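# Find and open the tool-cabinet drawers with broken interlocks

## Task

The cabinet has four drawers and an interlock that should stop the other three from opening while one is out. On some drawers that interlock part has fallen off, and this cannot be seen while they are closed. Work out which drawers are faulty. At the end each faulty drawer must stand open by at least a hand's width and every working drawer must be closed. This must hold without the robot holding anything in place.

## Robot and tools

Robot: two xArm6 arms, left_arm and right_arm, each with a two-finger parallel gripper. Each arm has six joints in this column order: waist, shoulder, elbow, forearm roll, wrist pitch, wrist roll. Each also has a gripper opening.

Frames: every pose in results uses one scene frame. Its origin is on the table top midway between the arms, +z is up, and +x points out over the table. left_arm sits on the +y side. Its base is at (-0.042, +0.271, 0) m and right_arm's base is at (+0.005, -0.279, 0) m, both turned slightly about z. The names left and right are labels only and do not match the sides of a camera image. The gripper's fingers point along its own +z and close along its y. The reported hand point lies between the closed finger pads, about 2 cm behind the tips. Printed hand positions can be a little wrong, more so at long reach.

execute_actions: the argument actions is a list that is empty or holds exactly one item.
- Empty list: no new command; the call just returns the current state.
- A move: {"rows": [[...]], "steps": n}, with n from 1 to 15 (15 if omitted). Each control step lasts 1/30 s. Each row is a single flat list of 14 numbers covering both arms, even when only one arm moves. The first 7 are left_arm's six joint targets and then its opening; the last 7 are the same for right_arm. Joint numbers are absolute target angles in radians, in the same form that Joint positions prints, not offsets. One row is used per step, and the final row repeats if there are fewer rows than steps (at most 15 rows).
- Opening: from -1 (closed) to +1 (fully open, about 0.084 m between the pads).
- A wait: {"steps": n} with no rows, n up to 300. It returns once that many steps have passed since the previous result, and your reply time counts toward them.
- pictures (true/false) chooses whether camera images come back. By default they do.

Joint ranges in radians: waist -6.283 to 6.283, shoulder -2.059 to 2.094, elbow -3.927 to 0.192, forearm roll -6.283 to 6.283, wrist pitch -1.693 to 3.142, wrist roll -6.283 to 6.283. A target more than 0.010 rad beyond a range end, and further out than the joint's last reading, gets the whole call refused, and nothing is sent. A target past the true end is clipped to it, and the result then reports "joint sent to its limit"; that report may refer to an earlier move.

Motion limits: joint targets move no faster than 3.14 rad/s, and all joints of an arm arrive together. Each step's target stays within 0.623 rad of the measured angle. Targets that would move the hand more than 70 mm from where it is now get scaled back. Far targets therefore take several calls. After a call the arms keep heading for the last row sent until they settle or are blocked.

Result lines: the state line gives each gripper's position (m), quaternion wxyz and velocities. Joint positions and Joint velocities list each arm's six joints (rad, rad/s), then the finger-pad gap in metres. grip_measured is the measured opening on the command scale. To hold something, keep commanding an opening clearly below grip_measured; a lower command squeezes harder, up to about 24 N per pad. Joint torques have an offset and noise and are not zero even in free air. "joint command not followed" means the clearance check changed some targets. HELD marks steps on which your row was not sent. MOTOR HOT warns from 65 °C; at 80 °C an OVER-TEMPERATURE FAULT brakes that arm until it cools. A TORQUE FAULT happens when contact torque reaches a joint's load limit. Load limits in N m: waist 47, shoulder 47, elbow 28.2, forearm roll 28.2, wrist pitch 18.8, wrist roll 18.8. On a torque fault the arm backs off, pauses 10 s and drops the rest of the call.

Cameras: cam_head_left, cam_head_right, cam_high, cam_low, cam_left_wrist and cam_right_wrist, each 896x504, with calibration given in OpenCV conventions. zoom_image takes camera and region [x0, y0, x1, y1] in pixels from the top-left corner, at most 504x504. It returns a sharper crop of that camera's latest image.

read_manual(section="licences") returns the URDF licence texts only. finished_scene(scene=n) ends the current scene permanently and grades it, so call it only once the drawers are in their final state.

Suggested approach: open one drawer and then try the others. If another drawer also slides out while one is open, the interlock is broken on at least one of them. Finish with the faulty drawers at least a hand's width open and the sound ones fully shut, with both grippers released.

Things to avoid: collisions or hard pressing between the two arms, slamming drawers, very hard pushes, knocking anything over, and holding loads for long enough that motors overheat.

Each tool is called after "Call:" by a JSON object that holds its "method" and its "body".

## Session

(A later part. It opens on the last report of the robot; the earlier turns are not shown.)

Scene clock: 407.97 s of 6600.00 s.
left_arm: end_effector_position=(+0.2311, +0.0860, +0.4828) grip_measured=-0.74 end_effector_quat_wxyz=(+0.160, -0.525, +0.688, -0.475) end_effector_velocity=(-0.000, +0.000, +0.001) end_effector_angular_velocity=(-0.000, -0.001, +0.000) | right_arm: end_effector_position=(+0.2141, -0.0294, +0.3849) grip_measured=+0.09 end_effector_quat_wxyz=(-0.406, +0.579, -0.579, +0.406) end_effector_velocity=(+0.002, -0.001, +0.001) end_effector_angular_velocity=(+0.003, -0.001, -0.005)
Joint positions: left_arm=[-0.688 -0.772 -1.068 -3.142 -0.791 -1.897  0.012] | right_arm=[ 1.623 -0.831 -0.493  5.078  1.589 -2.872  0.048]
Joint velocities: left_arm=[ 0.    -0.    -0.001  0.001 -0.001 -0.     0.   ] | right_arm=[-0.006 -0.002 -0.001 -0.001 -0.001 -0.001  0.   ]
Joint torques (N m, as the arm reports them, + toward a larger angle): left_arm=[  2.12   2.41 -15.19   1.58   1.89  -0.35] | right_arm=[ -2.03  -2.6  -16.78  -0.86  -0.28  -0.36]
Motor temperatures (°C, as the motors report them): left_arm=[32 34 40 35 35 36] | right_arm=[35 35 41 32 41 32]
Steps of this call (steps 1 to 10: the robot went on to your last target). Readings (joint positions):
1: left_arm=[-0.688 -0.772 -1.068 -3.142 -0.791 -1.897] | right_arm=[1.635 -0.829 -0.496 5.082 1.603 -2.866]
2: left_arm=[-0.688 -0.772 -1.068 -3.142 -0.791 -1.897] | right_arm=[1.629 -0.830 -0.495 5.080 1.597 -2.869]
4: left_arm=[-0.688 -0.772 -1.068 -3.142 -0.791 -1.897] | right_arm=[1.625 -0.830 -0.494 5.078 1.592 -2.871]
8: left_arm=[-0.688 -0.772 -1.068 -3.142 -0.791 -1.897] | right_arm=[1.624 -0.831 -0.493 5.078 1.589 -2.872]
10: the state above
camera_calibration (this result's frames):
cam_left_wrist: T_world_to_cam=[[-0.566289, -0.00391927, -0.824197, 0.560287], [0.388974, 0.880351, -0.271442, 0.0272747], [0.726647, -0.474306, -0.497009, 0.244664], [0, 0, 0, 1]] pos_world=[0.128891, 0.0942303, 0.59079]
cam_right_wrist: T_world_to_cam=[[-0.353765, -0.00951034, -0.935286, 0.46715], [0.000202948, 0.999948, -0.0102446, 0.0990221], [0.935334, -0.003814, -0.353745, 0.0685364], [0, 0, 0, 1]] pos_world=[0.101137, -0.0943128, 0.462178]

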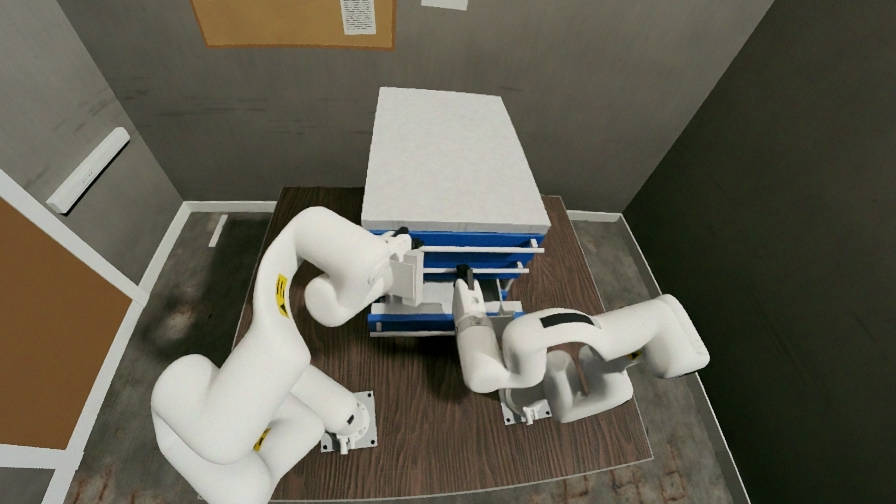

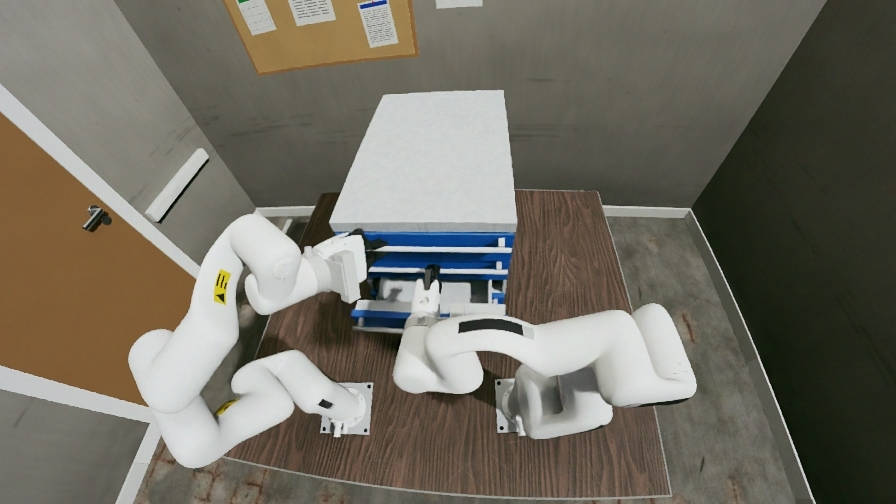

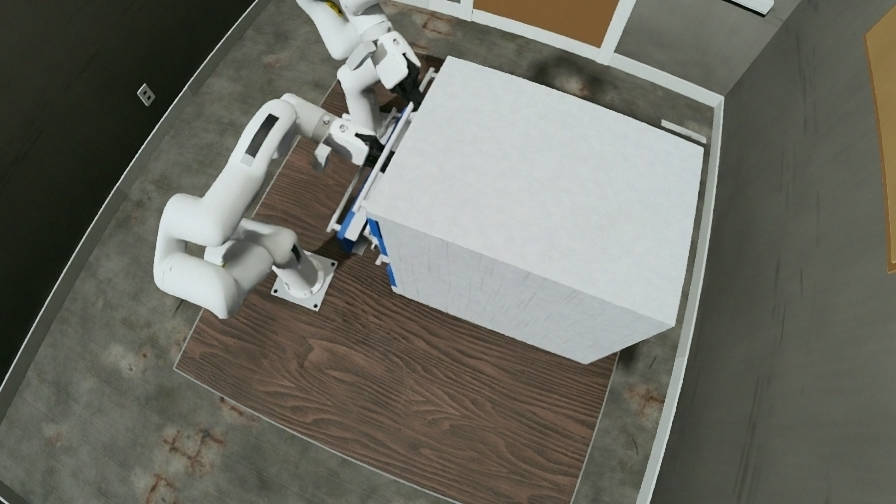

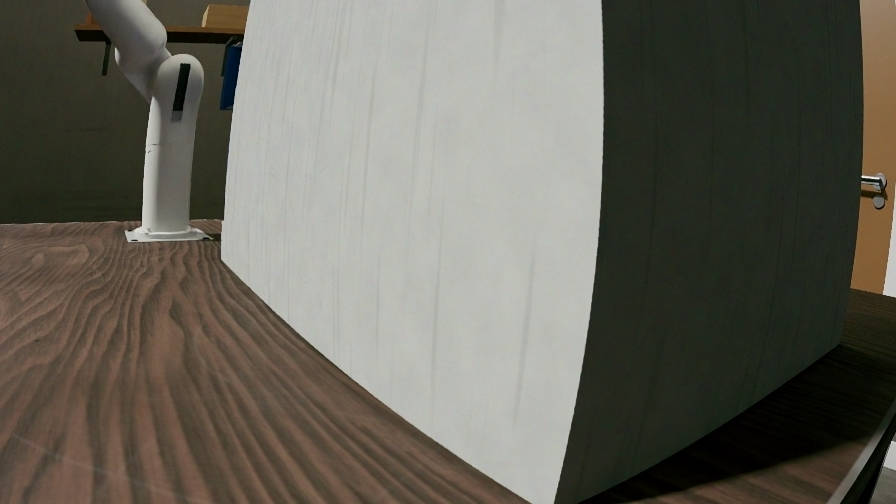

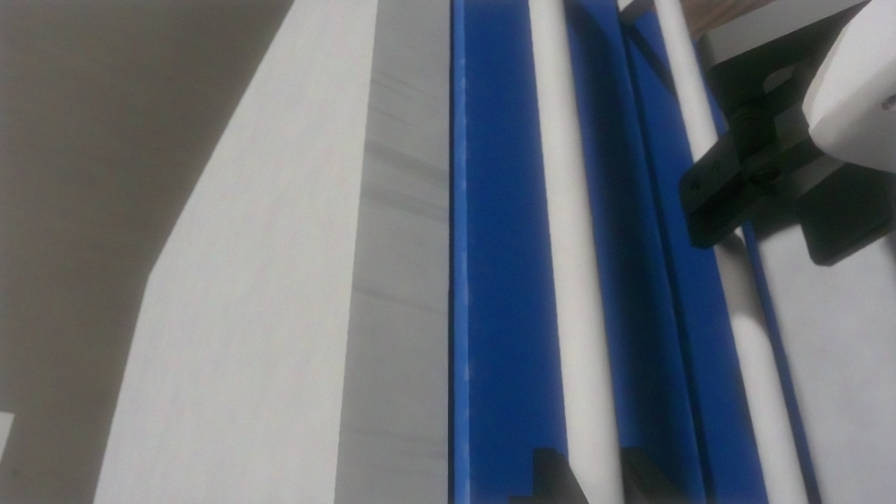

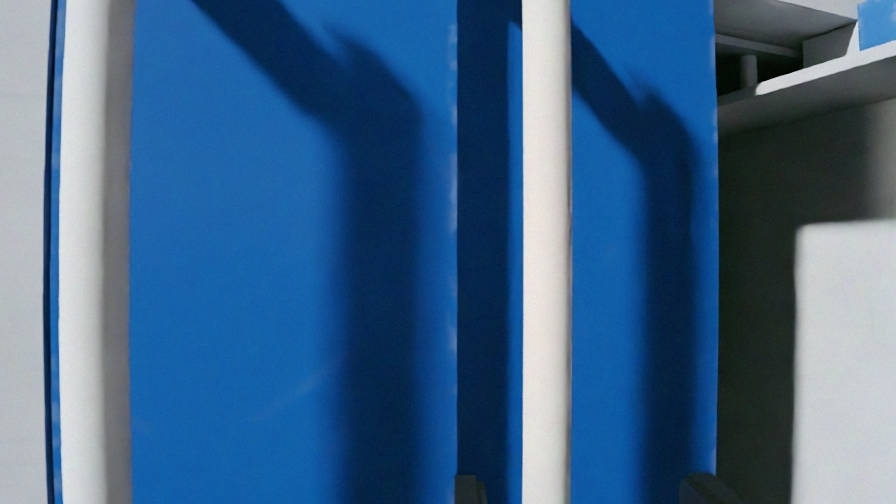

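Call:
{"method": "execute_actions", "body": {"actions": []}}

Scene clock: 417.27 s of 6600.00 s.
left_arm: end_effector_position=(+0.2311, +0.0860, +0.4828) grip_measured=-0.74 end_effector_quat_wxyz=(+0.160, -0.525, +0.688, -0.475) end_effector_velocity=(+0.000, -0.000, -0.000) end_effector_angular_velocity=(+0.000, +0.002, -0.001) | right_arm: end_effector_position=(+0.2144, -0.0296, +0.3850) grip_measured=+0.09 end_effector_quat_wxyz=(-0.406, +0.579, -0.579, +0.406) end_effector_velocity=(+0.000, -0.000, -0.000) end_effector_angular_velocity=(-0.001, -0.000, -0.001)
Joint positions: left_arm=[-0.688 -0.772 -1.068 -3.142 -0.791 -1.897  0.012] | right_arm=[ 1.622 -0.832 -0.493  5.077  1.589 -2.873  0.048]
Joint velocities: left_arm=[-0.001  0.002 -0.001 -0.    -0.    -0.    -0.   ] | right_arm=[-0.    -0.     0.001 -0.     0.001  0.    -0.   ]
Joint torques (N m, as the arm reports them, + toward a larger angle): left_arm=[  2.24   2.35 -15.15   1.49   1.83  -0.42] | right_arm=[ -1.97  -2.91 -16.97  -1.07  -0.11  -0.13]
Motor temperatures (°C, as the motors report them): left_arm=[32 34 40 35 35 36] | right_arm=[35 35 42 33 41 32]
Steps of this call (steps 1 to 30: the robot went on to your last target; steps 31 to 90: nothing new was sent; then 6.30 s passed at rest). Readings (joint positions):
1: left_arm=[-0.688 -0.772 -1.068 -3.142 -0.791 -1.897] | right_arm=[1.623 -0.831 -0.493 5.077 1.589 -2.872]
2: left_arm=[-0.688 -0.772 -1.068 -3.142 -0.791 -1.897] | right_arm=[1.623 -0.831 -0.493 5.077 1.589 -2.873]
4: left_arm=[-0.688 -0.772 -1.068 -3.142 -0.791 -1.897] | right_arm=[1.623 -0.831 -0.493 5.077 1.589 -2.873]
8: left_arm=[-0.688 -0.772 -1.068 -3.142 -0.791 -1.897] | right_arm=[1.622 -0.831 -0.493 5.077 1.589 -2.873]
90: the state above
All arms were judged still, so your last target was given up. Only a new action makes them travel on or press farther. Fingers that are still opening or closing keep moving.
camera_calibration (this result's frames):
cam_left_wrist: T_world_to_cam=[[-0.566295, -0.00391491, -0.824194, 0.560283], [0.388968, 0.880355, -0.271438, 0.0272705], [0.726646, -0.474299, -0.497018, 0.244665], [0, 0, 0, 1]] pos_world=[0.128893, 0.09423, 0.590787]
cam_right_wrist: T_world_to_cam=[[-0.353656, -0.00906024, -0.935332, 0.467321], [0.00100411, 0.999949, -0.0100658, 0.0990106], [0.935375, -0.00449902, -0.353629, 0.0682231], [0, 0, 0, 1]] pos_world=[0.101357, -0.0944645, 0.462222]

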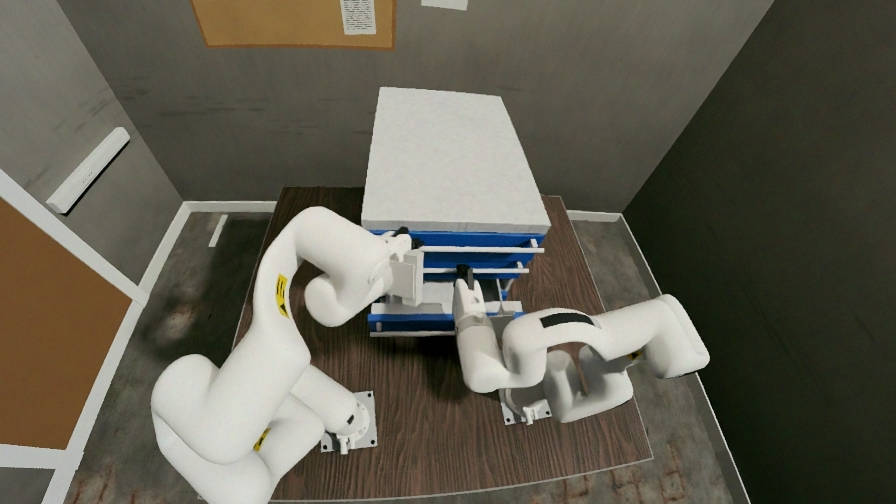

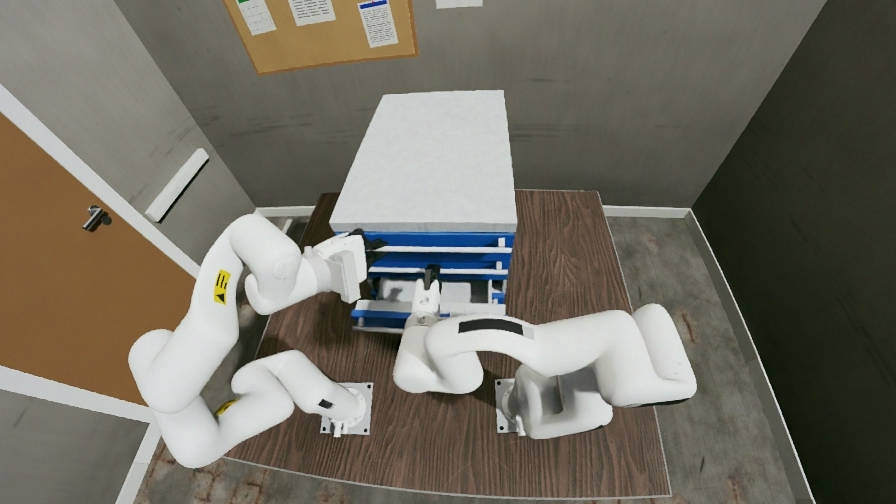

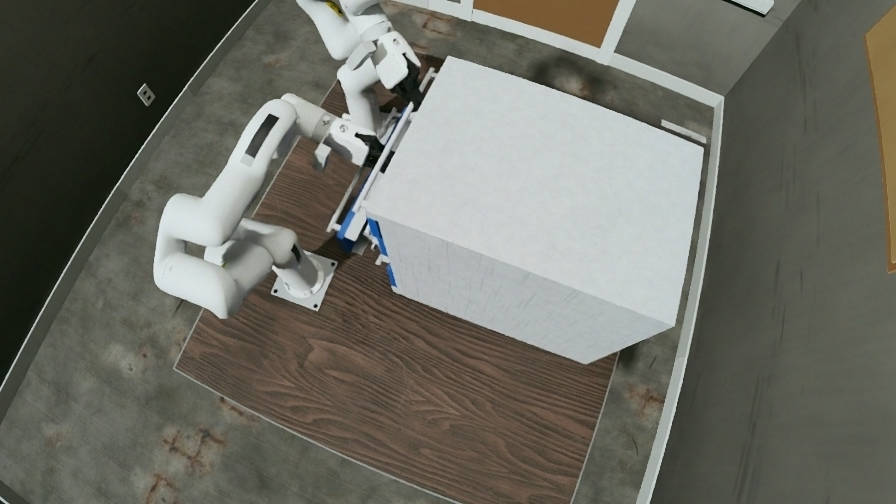

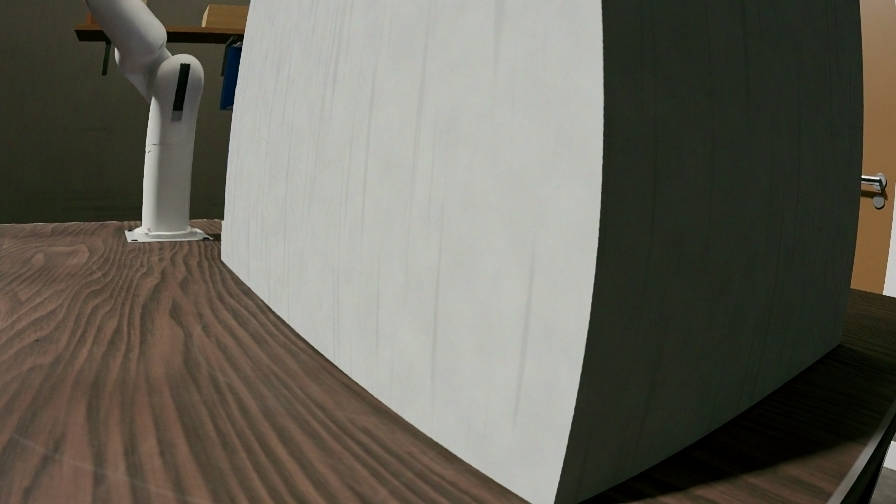

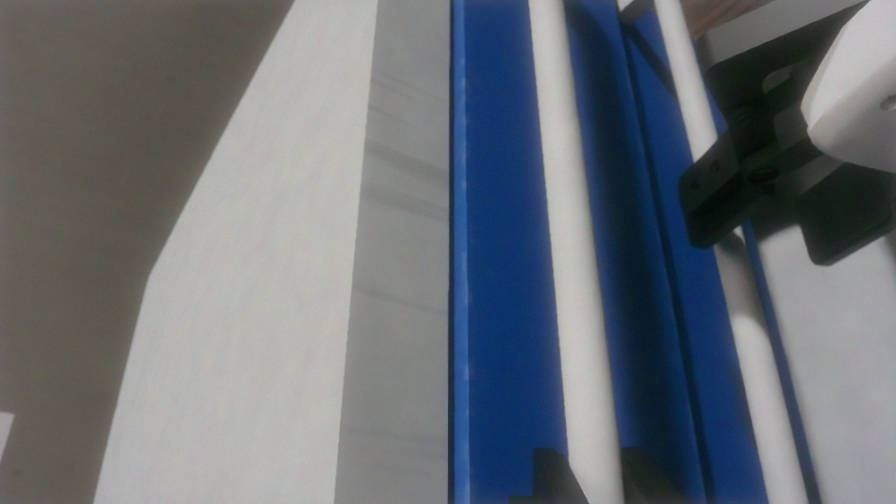

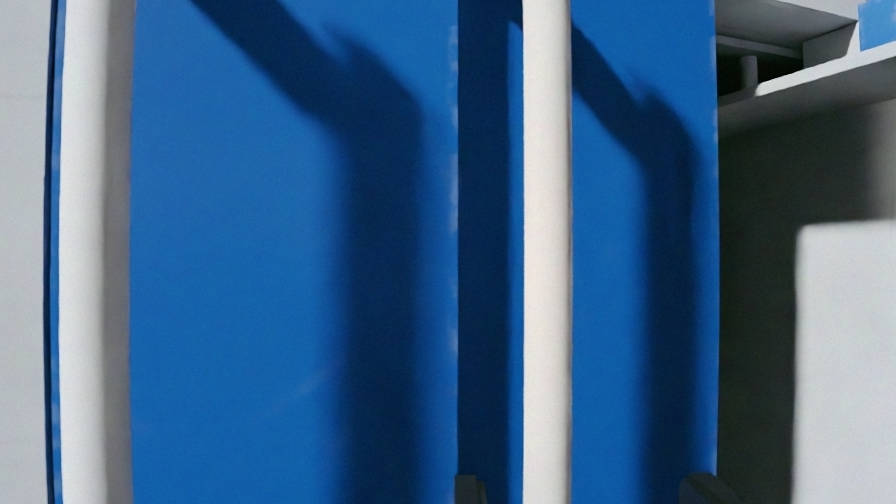

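Call:
{"method": "execute_actions", "body": {"actions": [{"rows": [[-0.6882,-0.7718,-1.0681,-3.1416,-0.7905,-1.8968,-1,1.6063,-0.8326,-0.4917,5.0737,1.5742,-2.8775,0.1],[-0.6882,-0.7718,-1.0681,-3.1416,-0.7905,-1.8968,-1,1.5905,-0.8337,-0.4902,5.0700,1.5597,-2.8824,0.1],[-0.6882,-0.7718,-1.0681,-3.1416,-0.7905,-1.8968,-1,1.5748,-0.8348,-0.4888,5.0664,1.5453,-2.8873,0.1],[-0.6882,-0.7718,-1.0681,-3.1416,-0.7905,-1.8968,-1,1.5591,-0.8358,-0.4873,5.0628,1.5308,-2.8923,0.1],[-0.6882,-0.7718,-1.0681,-3.1416,-0.7905,-1.8968,-1,1.5434,-0.8369,-0.4859,5.0592,1.5164,-2.8972,0.1],[-0.6882,-0.7718,-1.0681,-3.1416,-0.7905,-1.8968,-1,1.5276,-0.8380,-0.4844,5.0555,1.5019,-2.9021,0.1],[-0.6882,-0.7718,-1.0681,-3.1416,-0.7905,-1.8968,-1,1.5119,-0.8391,-0.4830,5.0519,1.4875,-2.9070,0.1]], "steps": 15}]}}

Scene clock: 421.13 s of 6600.00 s.
left_arm: end_effector_position=(+0.2326, +0.0862, +0.4827) grip_measured=-0.74 end_effector_quat_wxyz=(+0.162, -0.525, +0.688, -0.475) end_effector_velocity=(+0.001, +0.000, +0.000) end_effector_angular_velocity=(+0.000, -0.001, +0.002) | right_arm: end_effector_position=(+0.2340, -0.0296, +0.3850) grip_measured=+0.09 end_effector_quat_wxyz=(-0.406, +0.579, -0.579, +0.405) end_effector_velocity=(+0.003, +0.000, +0.000) end_effector_angular_velocity=(-0.001, +0.000, +0.003)
Joint positions: left_arm=[-0.687 -0.77  -1.068 -3.14  -0.787 -1.897  0.012] | right_arm=[ 1.515 -0.84  -0.483  5.053  1.489 -2.906  0.048]
Joint velocities: left_arm=[ 0.002  0.001 -0.001  0.     0.     0.    -0.   ] | right_arm=[-0.015 -0.002  0.002 -0.004 -0.016 -0.007  0.   ]
Joint torques (N m, as the arm reports them, + toward a larger angle): left_arm=[ -2.89  -3.78 -15.77  -0.64  -1.88  -0.36] | right_arm=[ -5.74  -1.53 -16.89  -1.93  -0.57  -0.5 ]
Motor temperatures (°C, as the motors report them): left_arm=[32 34 40 35 35 36] | right_arm=[35 35 42 33 41 32]
Steps of this call (steps 1 to 90: nothing new was sent; then 0.37 s passed at rest; steps 91 to 105: all 15 steps of this action). Readings (joint positions):
91: left_arm=[-0.688 -0.772 -1.068 -3.142 -0.791 -1.897] | right_arm=[1.622 -0.832 -0.493 5.077 1.588 -2.873]
92: left_arm=[-0.688 -0.772 -1.068 -3.142 -0.790 -1.897] | right_arm=[1.619 -0.832 -0.493 5.076 1.585 -2.874]
94: left_arm=[-0.688 -0.772 -1.068 -3.142 -0.790 -1.897] | right_arm=[1.603 -0.833 -0.491 5.073 1.570 -2.879]
98: left_arm=[-0.688 -0.772 -1.068 -3.142 -0.791 -1.897] | right_arm=[1.550 -0.836 -0.486 5.061 1.522 -2.895]
105: the state above
camera_calibration (this result's frames):
cam_left_wrist: T_world_to_cam=[[-0.564328, -0.00452358, -0.825538, 0.561302], [0.387846, 0.881305, -0.269956, 0.0260178], [0.728772, -0.472526, -0.495591, 0.242267], [0, 0, 0, 1]] pos_world=[0.13011, 0.0940867, 0.590465]
cam_right_wrist: T_world_to_cam=[[-0.354876, -0.00837736, -0.934876, 0.474444], [0.00041888, 0.999958, -0.00911957, 0.0986997], [0.934913, -0.00362792, -0.354858, 0.0505052], [0, 0, 0, 1]] pos_world=[0.12111, -0.0945378, 0.462369]

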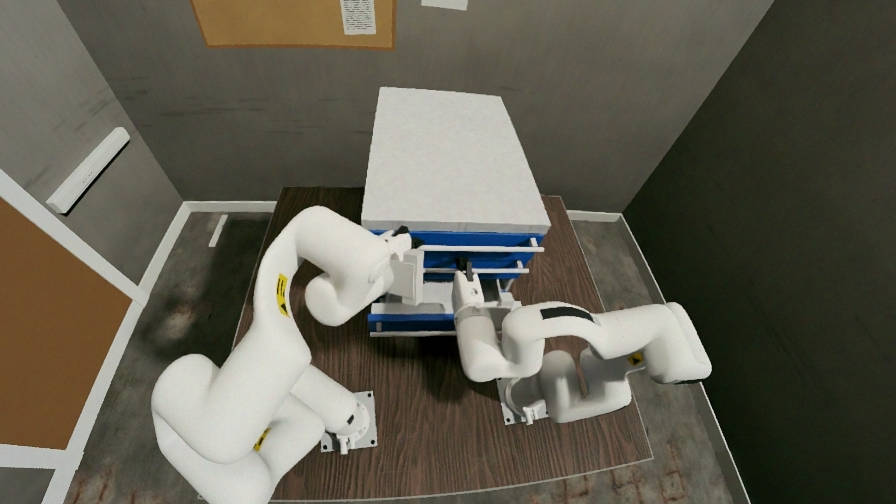

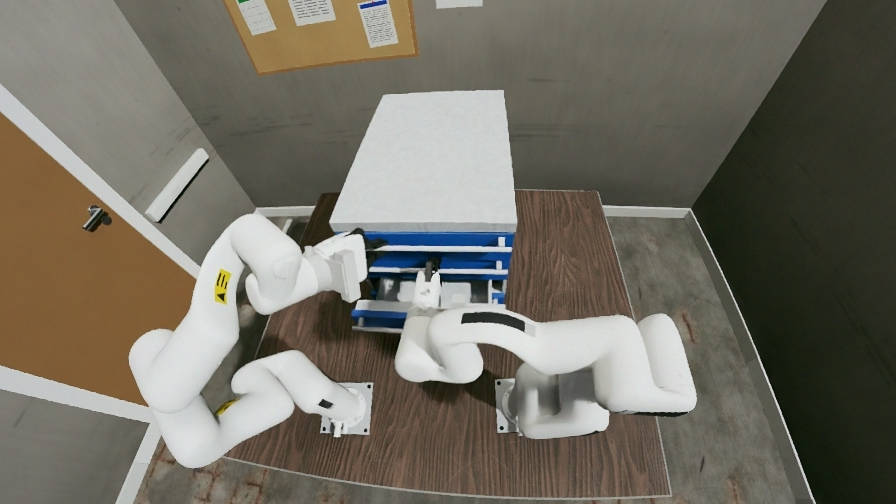

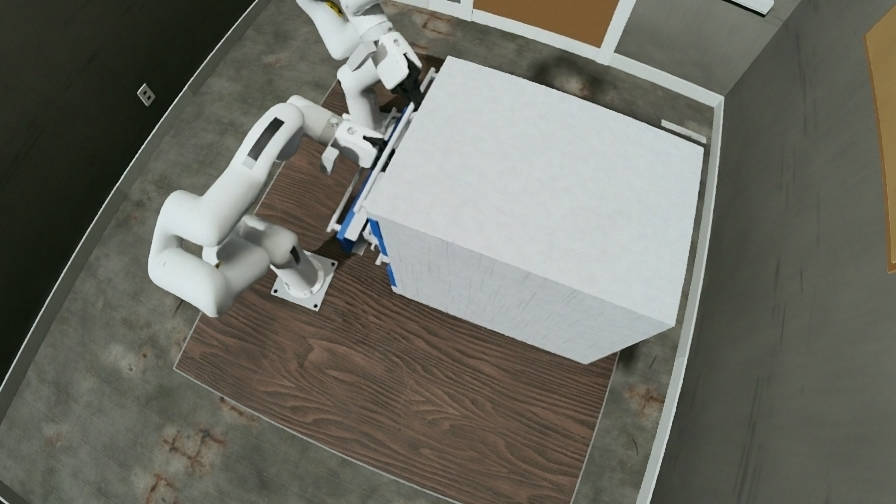

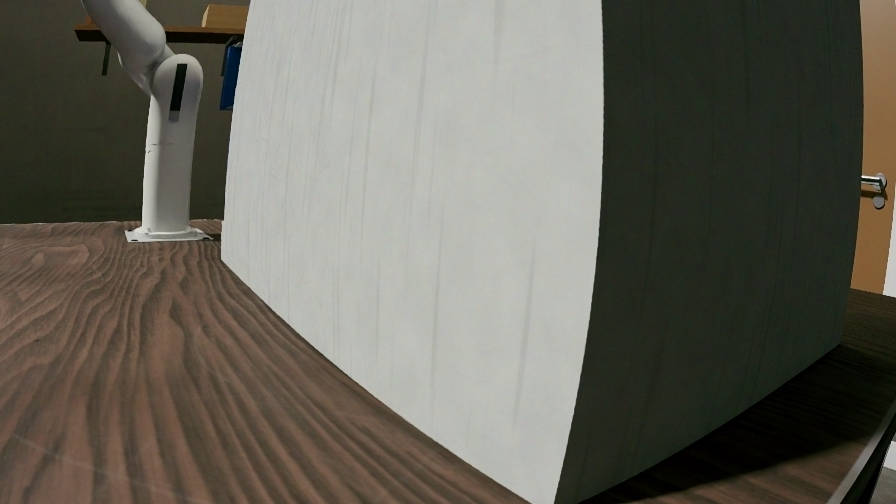

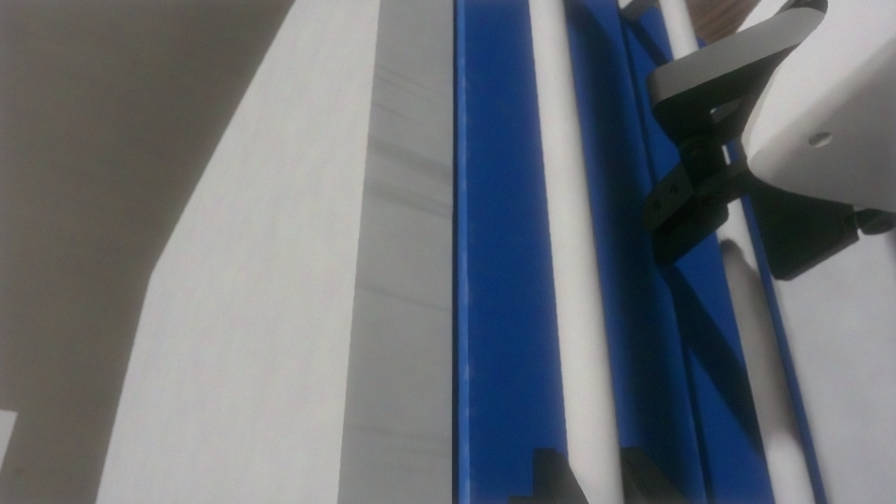

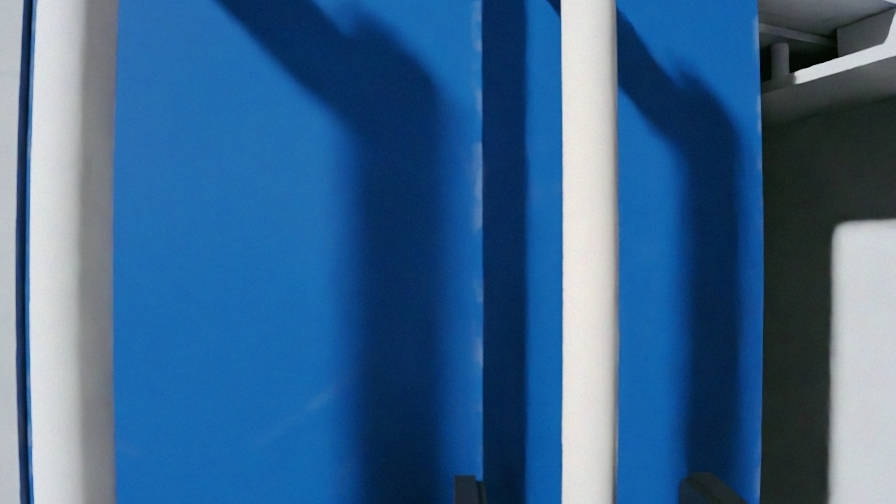

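Call:
{"method": "execute_actions", "body": {"actions": [{"rows": [[-0.6859,-0.7687,-1.0695,-3.1416,-0.7888,-1.8953,-1,1.5119,-0.8391,-0.4830,5.0519,1.4875,-2.9070,0.0],[-0.6848,-0.7672,-1.0702,-3.1416,-0.7880,-1.8945,-1,1.5119,-0.8391,-0.4830,5.0519,1.4875,-2.9070,-0.1],[-0.6837,-0.7656,-1.0709,-3.1416,-0.7871,-1.8938,-1,1.5119,-0.8391,-0.4830,5.0519,1.4875,-2.9070,-0.2],[-0.6837,-0.7656,-1.0709,-3.1416,-0.7871,-1.8938,-1,1.5119,-0.8391,-0.4830,5.0519,1.4875,-2.9070,-0.3],[-0.6837,-0.7656,-1.0709,-3.1416,-0.7871,-1.8938,-1,1.5119,-0.8391,-0.4830,5.0519,1.4875,-2.9070,-0.4],[-0.6837,-0.7656,-1.0709,-3.1416,-0.7871,-1.8938,-1,1.5119,-0.8391,-0.4830,5.0519,1.4875,-2.9070,-0.5],[-0.6837,-0.7656,-1.0709,-3.1416,-0.7871,-1.8938,-1,1.5119,-0.8391,-0.4830,5.0519,1.4875,-2.9070,-0.6],[-0.6837,-0.7656,-1.0709,-3.1416,-0.7871,-1.8938,-1,1.5119,-0.8391,-0.4830,5.0519,1.4875,-2.9070,-0.65],[-0.6837,-0.7656,-1.0709,-3.1416,-0.7871,-1.8938,-1,1.5119,-0.8391,-0.4830,5.0519,1.4875,-2.9070,-0.7],[-0.6837,-0.7656,-1.0709,-3.1416,-0.7871,-1.8938,-1,1.5119,-0.8391,-0.4830,5.0519,1.4875,-2.9070,-0.75],[-0.6837,-0.7656,-1.0709,-3.1416,-0.7871,-1.8938,-1,1.5119,-0.8391,-0.4830,5.0519,1.4875,-2.9070,-0.8],[-0.6837,-0.7656,-1.0709,-3.1416,-0.7871,-1.8938,-1,1.5119,-0.8391,-0.4830,5.0519,1.4875,-2.9070,-0.9],[-0.6837,-0.7656,-1.0709,-3.1416,-0.7871,-1.8938,-1,1.5119,-0.8391,-0.4830,5.0519,1.4875,-2.9070,-1]], "steps": 15}]}}

Scene clock: 427.67 s of 6600.00 s.
left_arm: end_effector_position=(+0.2320, +0.0859, +0.4833) grip_measured=-0.74 end_effector_quat_wxyz=(+0.160, -0.525, +0.688, -0.474) end_effector_velocity=(+0.011, +0.000, -0.000) end_effector_angular_velocity=(+0.005, -0.016, +0.013) | right_arm: end_effector_position=(+0.2355, -0.0307, +0.3849) grip_measured=-0.74 end_effector_quat_wxyz=(-0.405, +0.578, -0.580, +0.407) end_effector_velocity=(-0.001, +0.000, +0.000) end_effector_angular_velocity=(+0.001, -0.000, +0.002)
Joint positions: left_arm=[-0.686 -0.768 -1.072 -3.144 -0.791 -1.894  0.012] | right_arm=[ 1.509 -0.839 -0.482  5.051  1.489 -2.907  0.011]
Joint velocities: left_arm=[ 0.01   0.016 -0.     0.013  0.027  0.001 -0.   ] | right_arm=[ 0.004 -0.001  0.001  0.     0.002  0.001 -0.   ]
Joint torques (N m, as the arm reports them, + toward a larger angle): left_arm=[ -0.03   1.48 -17.74   0.54   2.99  -0.25] | right_arm=[  0.89  -2.63 -16.9   -0.19  -1.5   -0.27]
Motor temperatures (°C, as the motors report them): left_arm=[32 34 40 35 36 36] | right_arm=[35 35 42 33 41 32]
Steps of this call (steps 1 to 15: the robot went on to your last target; steps 16 to 90: nothing new was sent; then 3.03 s passed at rest; steps 91 to 105: all 15 steps of this action). Readings (joint positions):
91: left_arm=[-0.688 -0.772 -1.068 -3.140 -0.788 -1.897] | right_arm=[1.512 -0.839 -0.483 5.052 1.488 -2.907]
92: left_arm=[-0.688 -0.771 -1.068 -3.141 -0.788 -1.896] | right_arm=[1.512 -0.840 -0.484 5.051 1.488 -2.907]
94: left_arm=[-0.687 -0.770 -1.070 -3.142 -0.788 -1.895] | right_arm=[1.511 -0.840 -0.487 5.049 1.487 -2.907]
98: left_arm=[-0.687 -0.770 -1.072 -3.145 -0.794 -1.894] | right_arm=[1.508 -0.837 -0.481 5.050 1.488 -2.907]
105: the state above
camera_calibration (this result's frames):
cam_left_wrist: T_world_to_cam=[[-0.566209, -0.00364446, -0.824254, 0.561174], [0.388609, 0.880697, -0.270843, 0.026996], [0.726905, -0.473666, -0.497242, 0.24418], [0, 0, 0, 1]] pos_world=[0.129755, 0.0939298, 0.591278]
cam_right_wrist: T_world_to_cam=[[-0.353063, -0.00935396, -0.935553, 0.474618], [0.00493311, 0.999918, -0.0118592, 0.0997765], [0.935587, -0.00880222, -0.352987, 0.0480072], [0, 0, 0, 1]] pos_world=[0.122163, -0.0949061, 0.46216]

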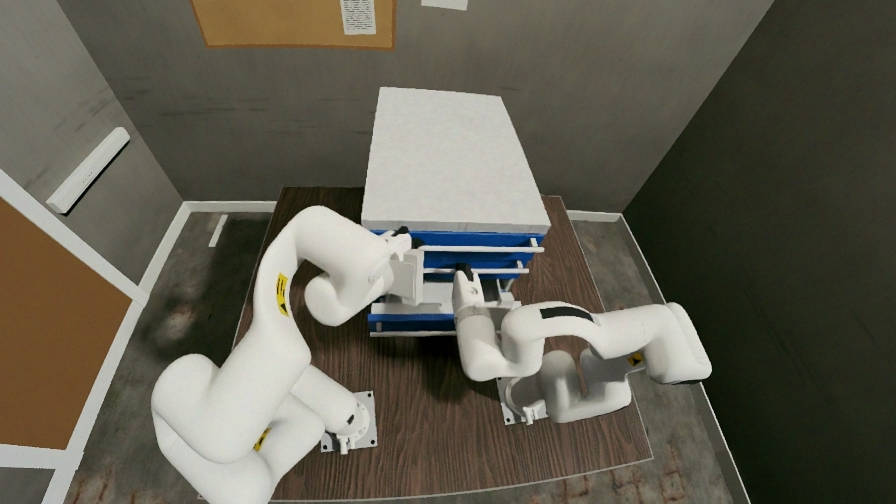

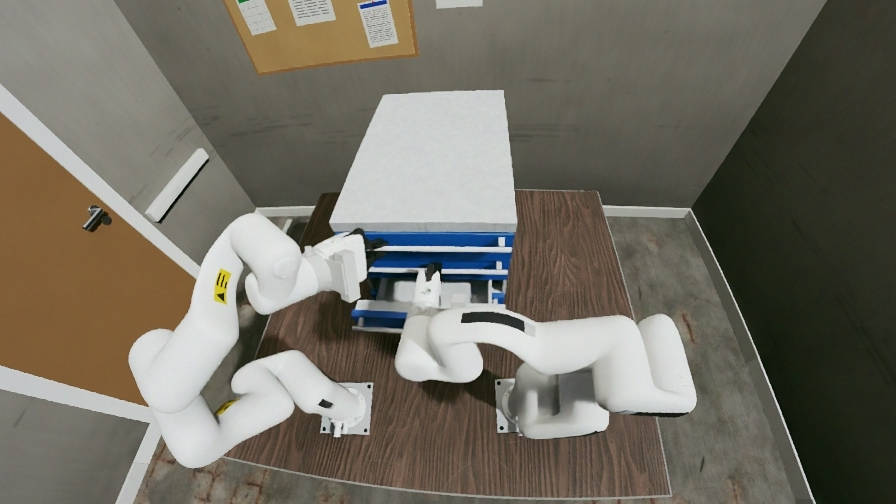

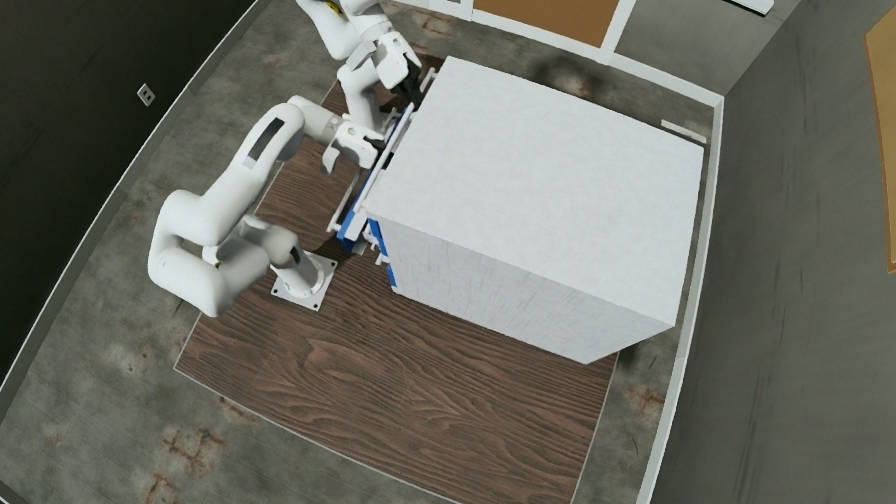

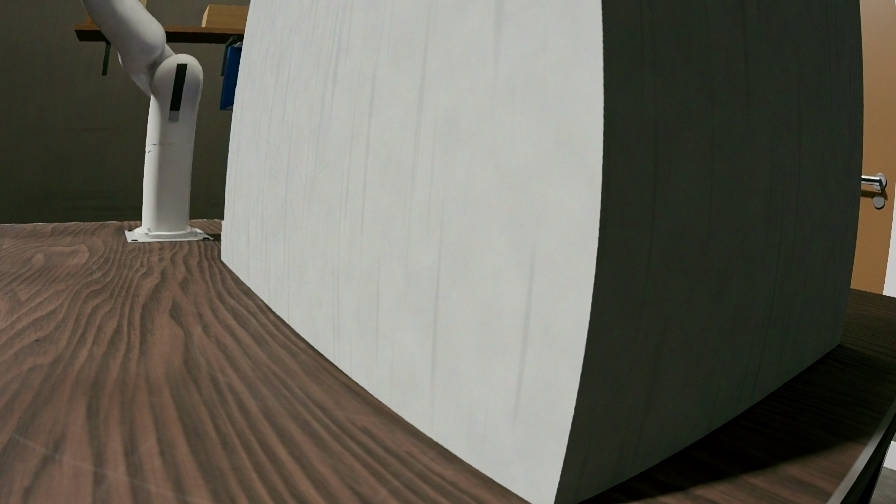

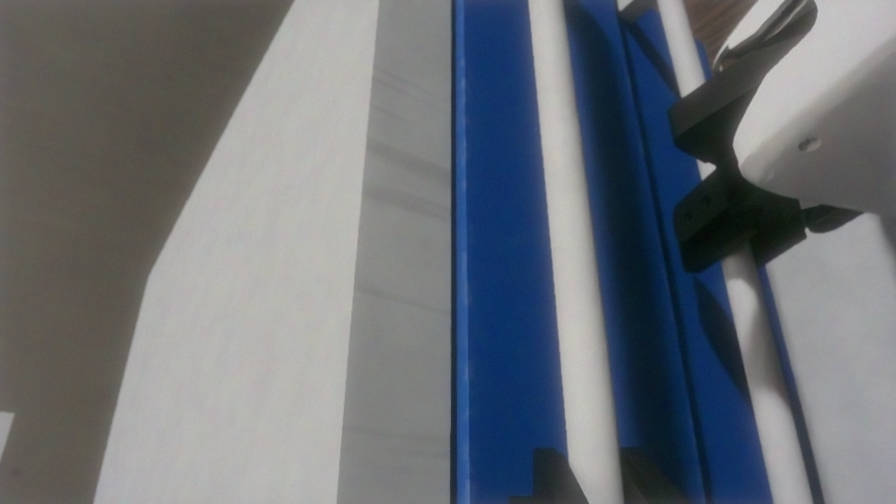

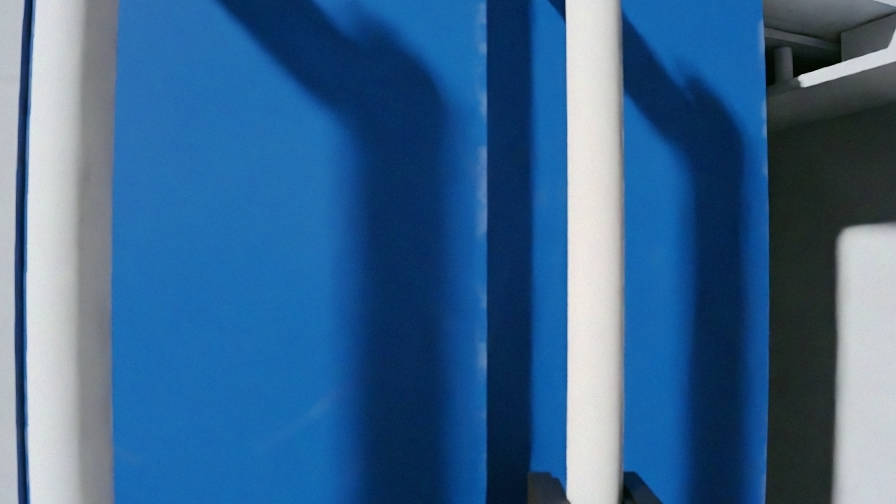

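Call:
{"method": "execute_actions", "body": {"actions": [{"rows": [[-0.6826,-0.7641,-1.0716,-3.1416,-0.7863,-1.8930,-1,1.5119,-0.8391,-0.4830,5.0519,1.4875,-2.9070,-1],[-0.6826,-0.7641,-1.0716,-3.1416,-0.7863,-1.8930,-1,1.5119,-0.8391,-0.4830,5.0519,1.4875,-2.9070,-1],[-0.6814,-0.7625,-1.0723,-3.1416,-0.7854,-1.8923,-1,1.5119,-0.8391,-0.4830,5.0519,1.4875,-2.9070,-1],[-0.6814,-0.7625,-1.0723,-3.1416,-0.7854,-1.8923,-1,1.5119,-0.8391,-0.4830,5.0519,1.4875,-2.9070,-1],[-0.6803,-0.7610,-1.0730,-3.1416,-0.7846,-1.8915,-1,1.5119,-0.8391,-0.4830,5.0519,1.4875,-2.9070,-1],[-0.6803,-0.7610,-1.0730,-3.1416,-0.7846,-1.8915,-1,1.5119,-0.8391,-0.4830,5.0519,1.4875,-2.9070,-1],[-0.6791,-0.7595,-1.0737,-3.1416,-0.7838,-1.8908,-1,1.5119,-0.8391,-0.4830,5.0519,1.4875,-2.9070,-1]], "steps": 15}]}}

Scene clock: 433.27 s of 6600.00 s.
left_arm: end_effector_position=(+0.2362, +0.0862, +0.4828) grip_measured=-0.74 end_effector_quat_wxyz=(+0.164, -0.526, +0.687, -0.474) end_effector_velocity=(-0.000, +0.000, -0.001) end_effector_angular_velocity=(+0.001, +0.002, +0.000) | right_arm: end_effector_position=(+0.2347, -0.0299, +0.3851) grip_measured=-0.74 end_effector_quat_wxyz=(-0.405, +0.579, -0.579, +0.406) end_effector_velocity=(+0.000, -0.000, +0.001) end_effector_angular_velocity=(+0.001, +0.001, -0.001)
Joint positions: left_arm=[-0.679 -0.759 -1.074 -3.142 -0.783 -1.891  0.012] | right_arm=[ 1.512 -0.839 -0.483  5.052  1.488 -2.907  0.011]
Joint velocities: left_arm=[ 0.     0.001  0.001 -0.001 -0.001  0.    -0.   ] | right_arm=[ 0.    -0.    -0.002  0.001  0.001 -0.    -0.   ]
Joint torques (N m, as the arm reports them, + toward a larger angle): left_arm=[  1.63   2.09 -12.4    1.34   0.11  -0.42] | right_arm=[  5.76  -1.   -19.3   -0.98  -5.91  -0.21]
Motor temperatures (°C, as the motors report them): left_arm=[32 34 40 35 36 36] | right_arm=[35 35 43 33 42 32]
Steps of this call (steps 1 to 15: the robot went on to your last target; steps 16 to 90: nothing new was sent; then 2.10 s passed at rest; steps 91 to 105: all 15 steps of this action). Readings (joint positions):
91: left_arm=[-0.684 -0.766 -1.071 -3.142 -0.787 -1.894] | right_arm=[1.512 -0.839 -0.483 5.052 1.488 -2.907]
92: left_arm=[-0.684 -0.765 -1.071 -3.142 -0.787 -1.894] | right_arm=[1.512 -0.839 -0.483 5.052 1.488 -2.907]
94: left_arm=[-0.683 -0.764 -1.072 -3.142 -0.787 -1.893] | right_arm=[1.512 -0.839 -0.483 5.052 1.488 -2.907]
98: left_arm=[-0.681 -0.761 -1.073 -3.142 -0.785 -1.892] | right_arm=[1.512 -0.839 -0.483 5.052 1.488 -2.907]
105: the state above
camera_calibration (this result's frames):
cam_left_wrist: T_world_to_cam=[[-0.563684, -0.00396723, -0.825981, 0.563382], [0.384512, 0.883769, -0.266651, 0.0235807], [0.731035, -0.467906, -0.496641, 0.239238], [0, 0, 0, 1]] pos_world=[0.133611, 0.0933363, 0.590446]
cam_right_wrist: T_world_to_cam=[[-0.353926, -0.00898568, -0.93523, 0.474609], [0.00185885, 0.999945, -0.0103109, 0.0991386], [0.935271, -0.00538775, -0.35389, 0.0493261], [0, 0, 0, 1]] pos_world=[0.121659, -0.0946027, 0.462347]

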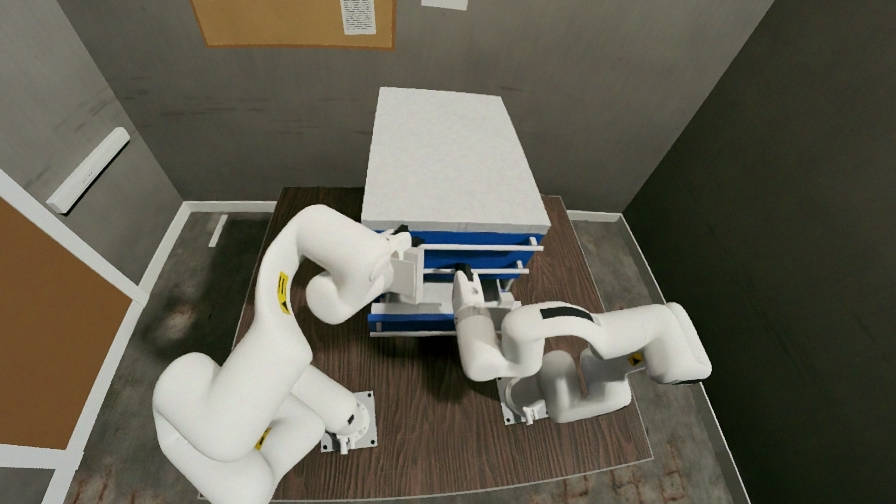

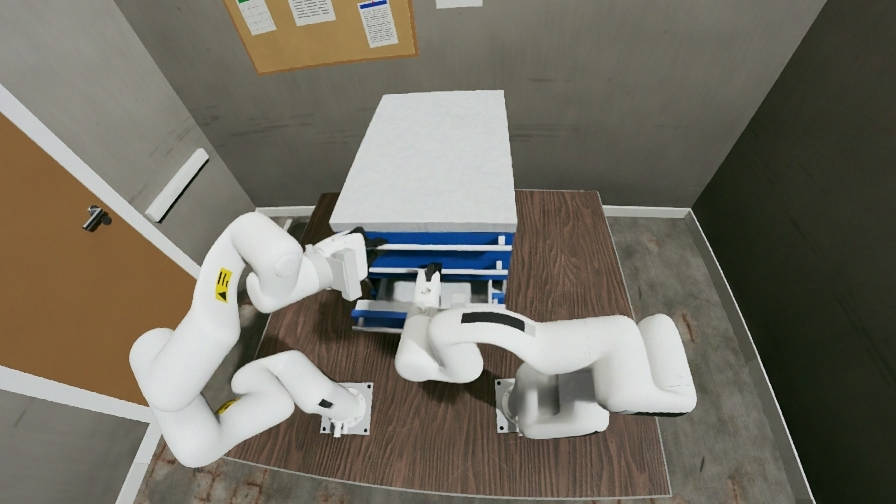

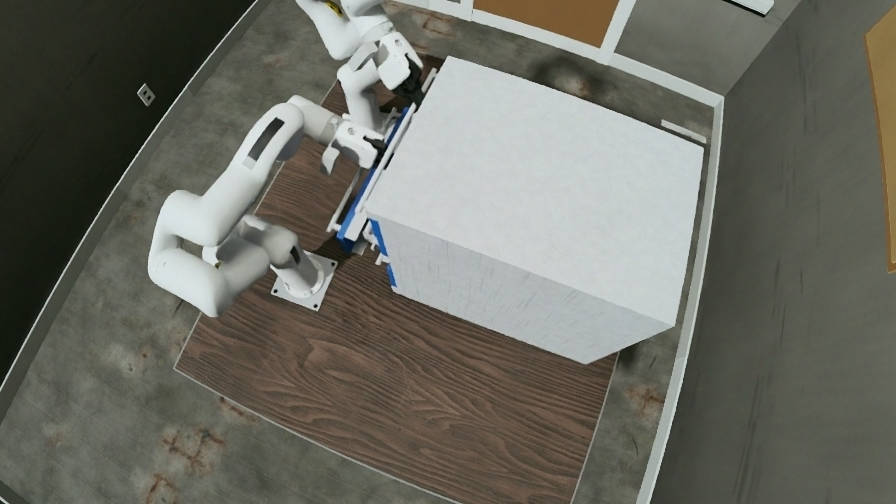

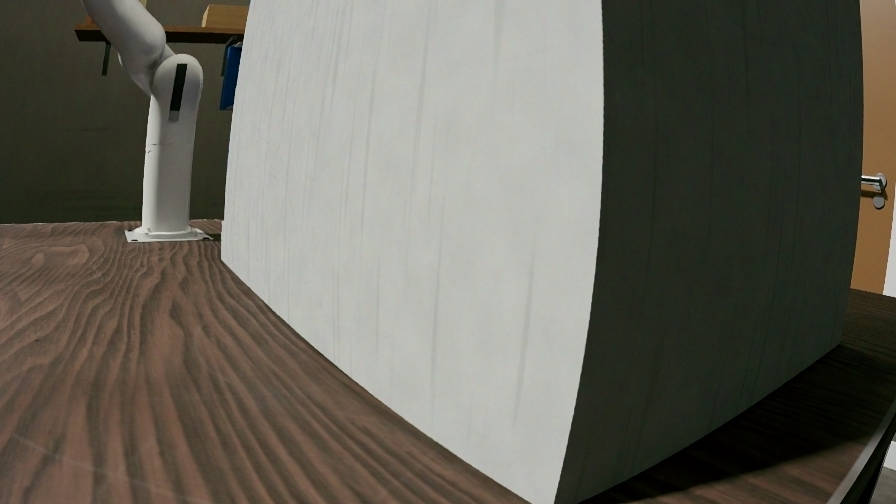

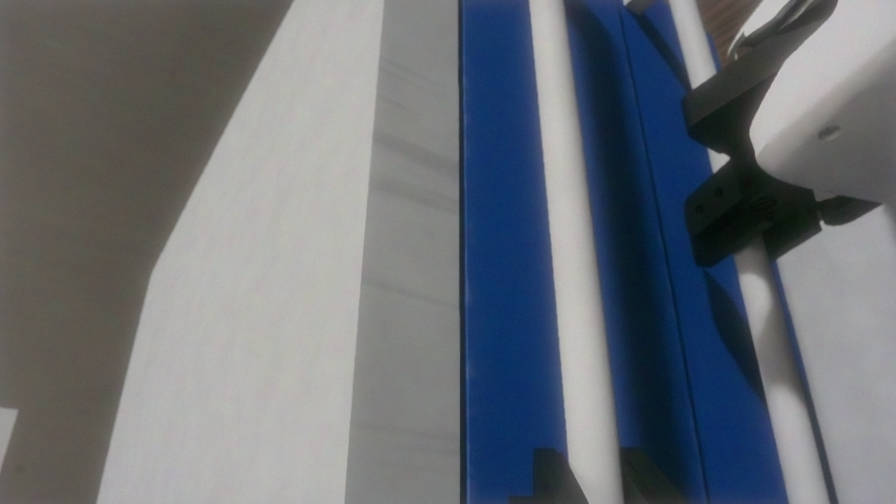

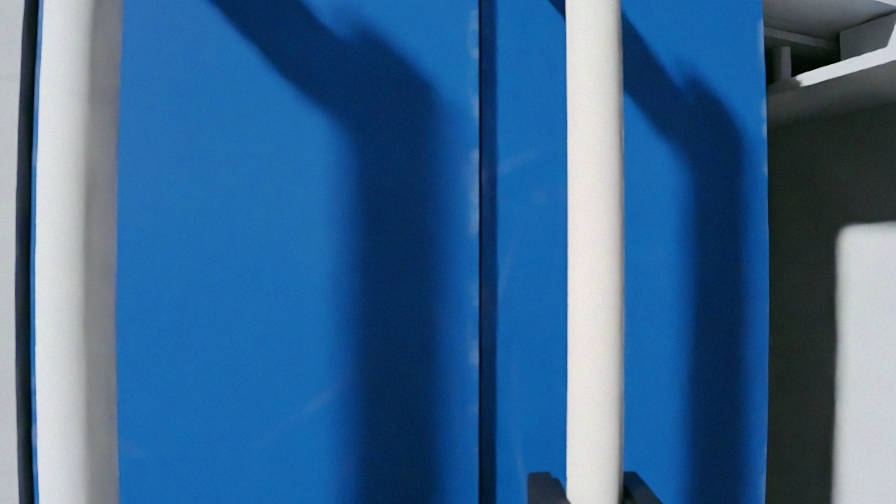

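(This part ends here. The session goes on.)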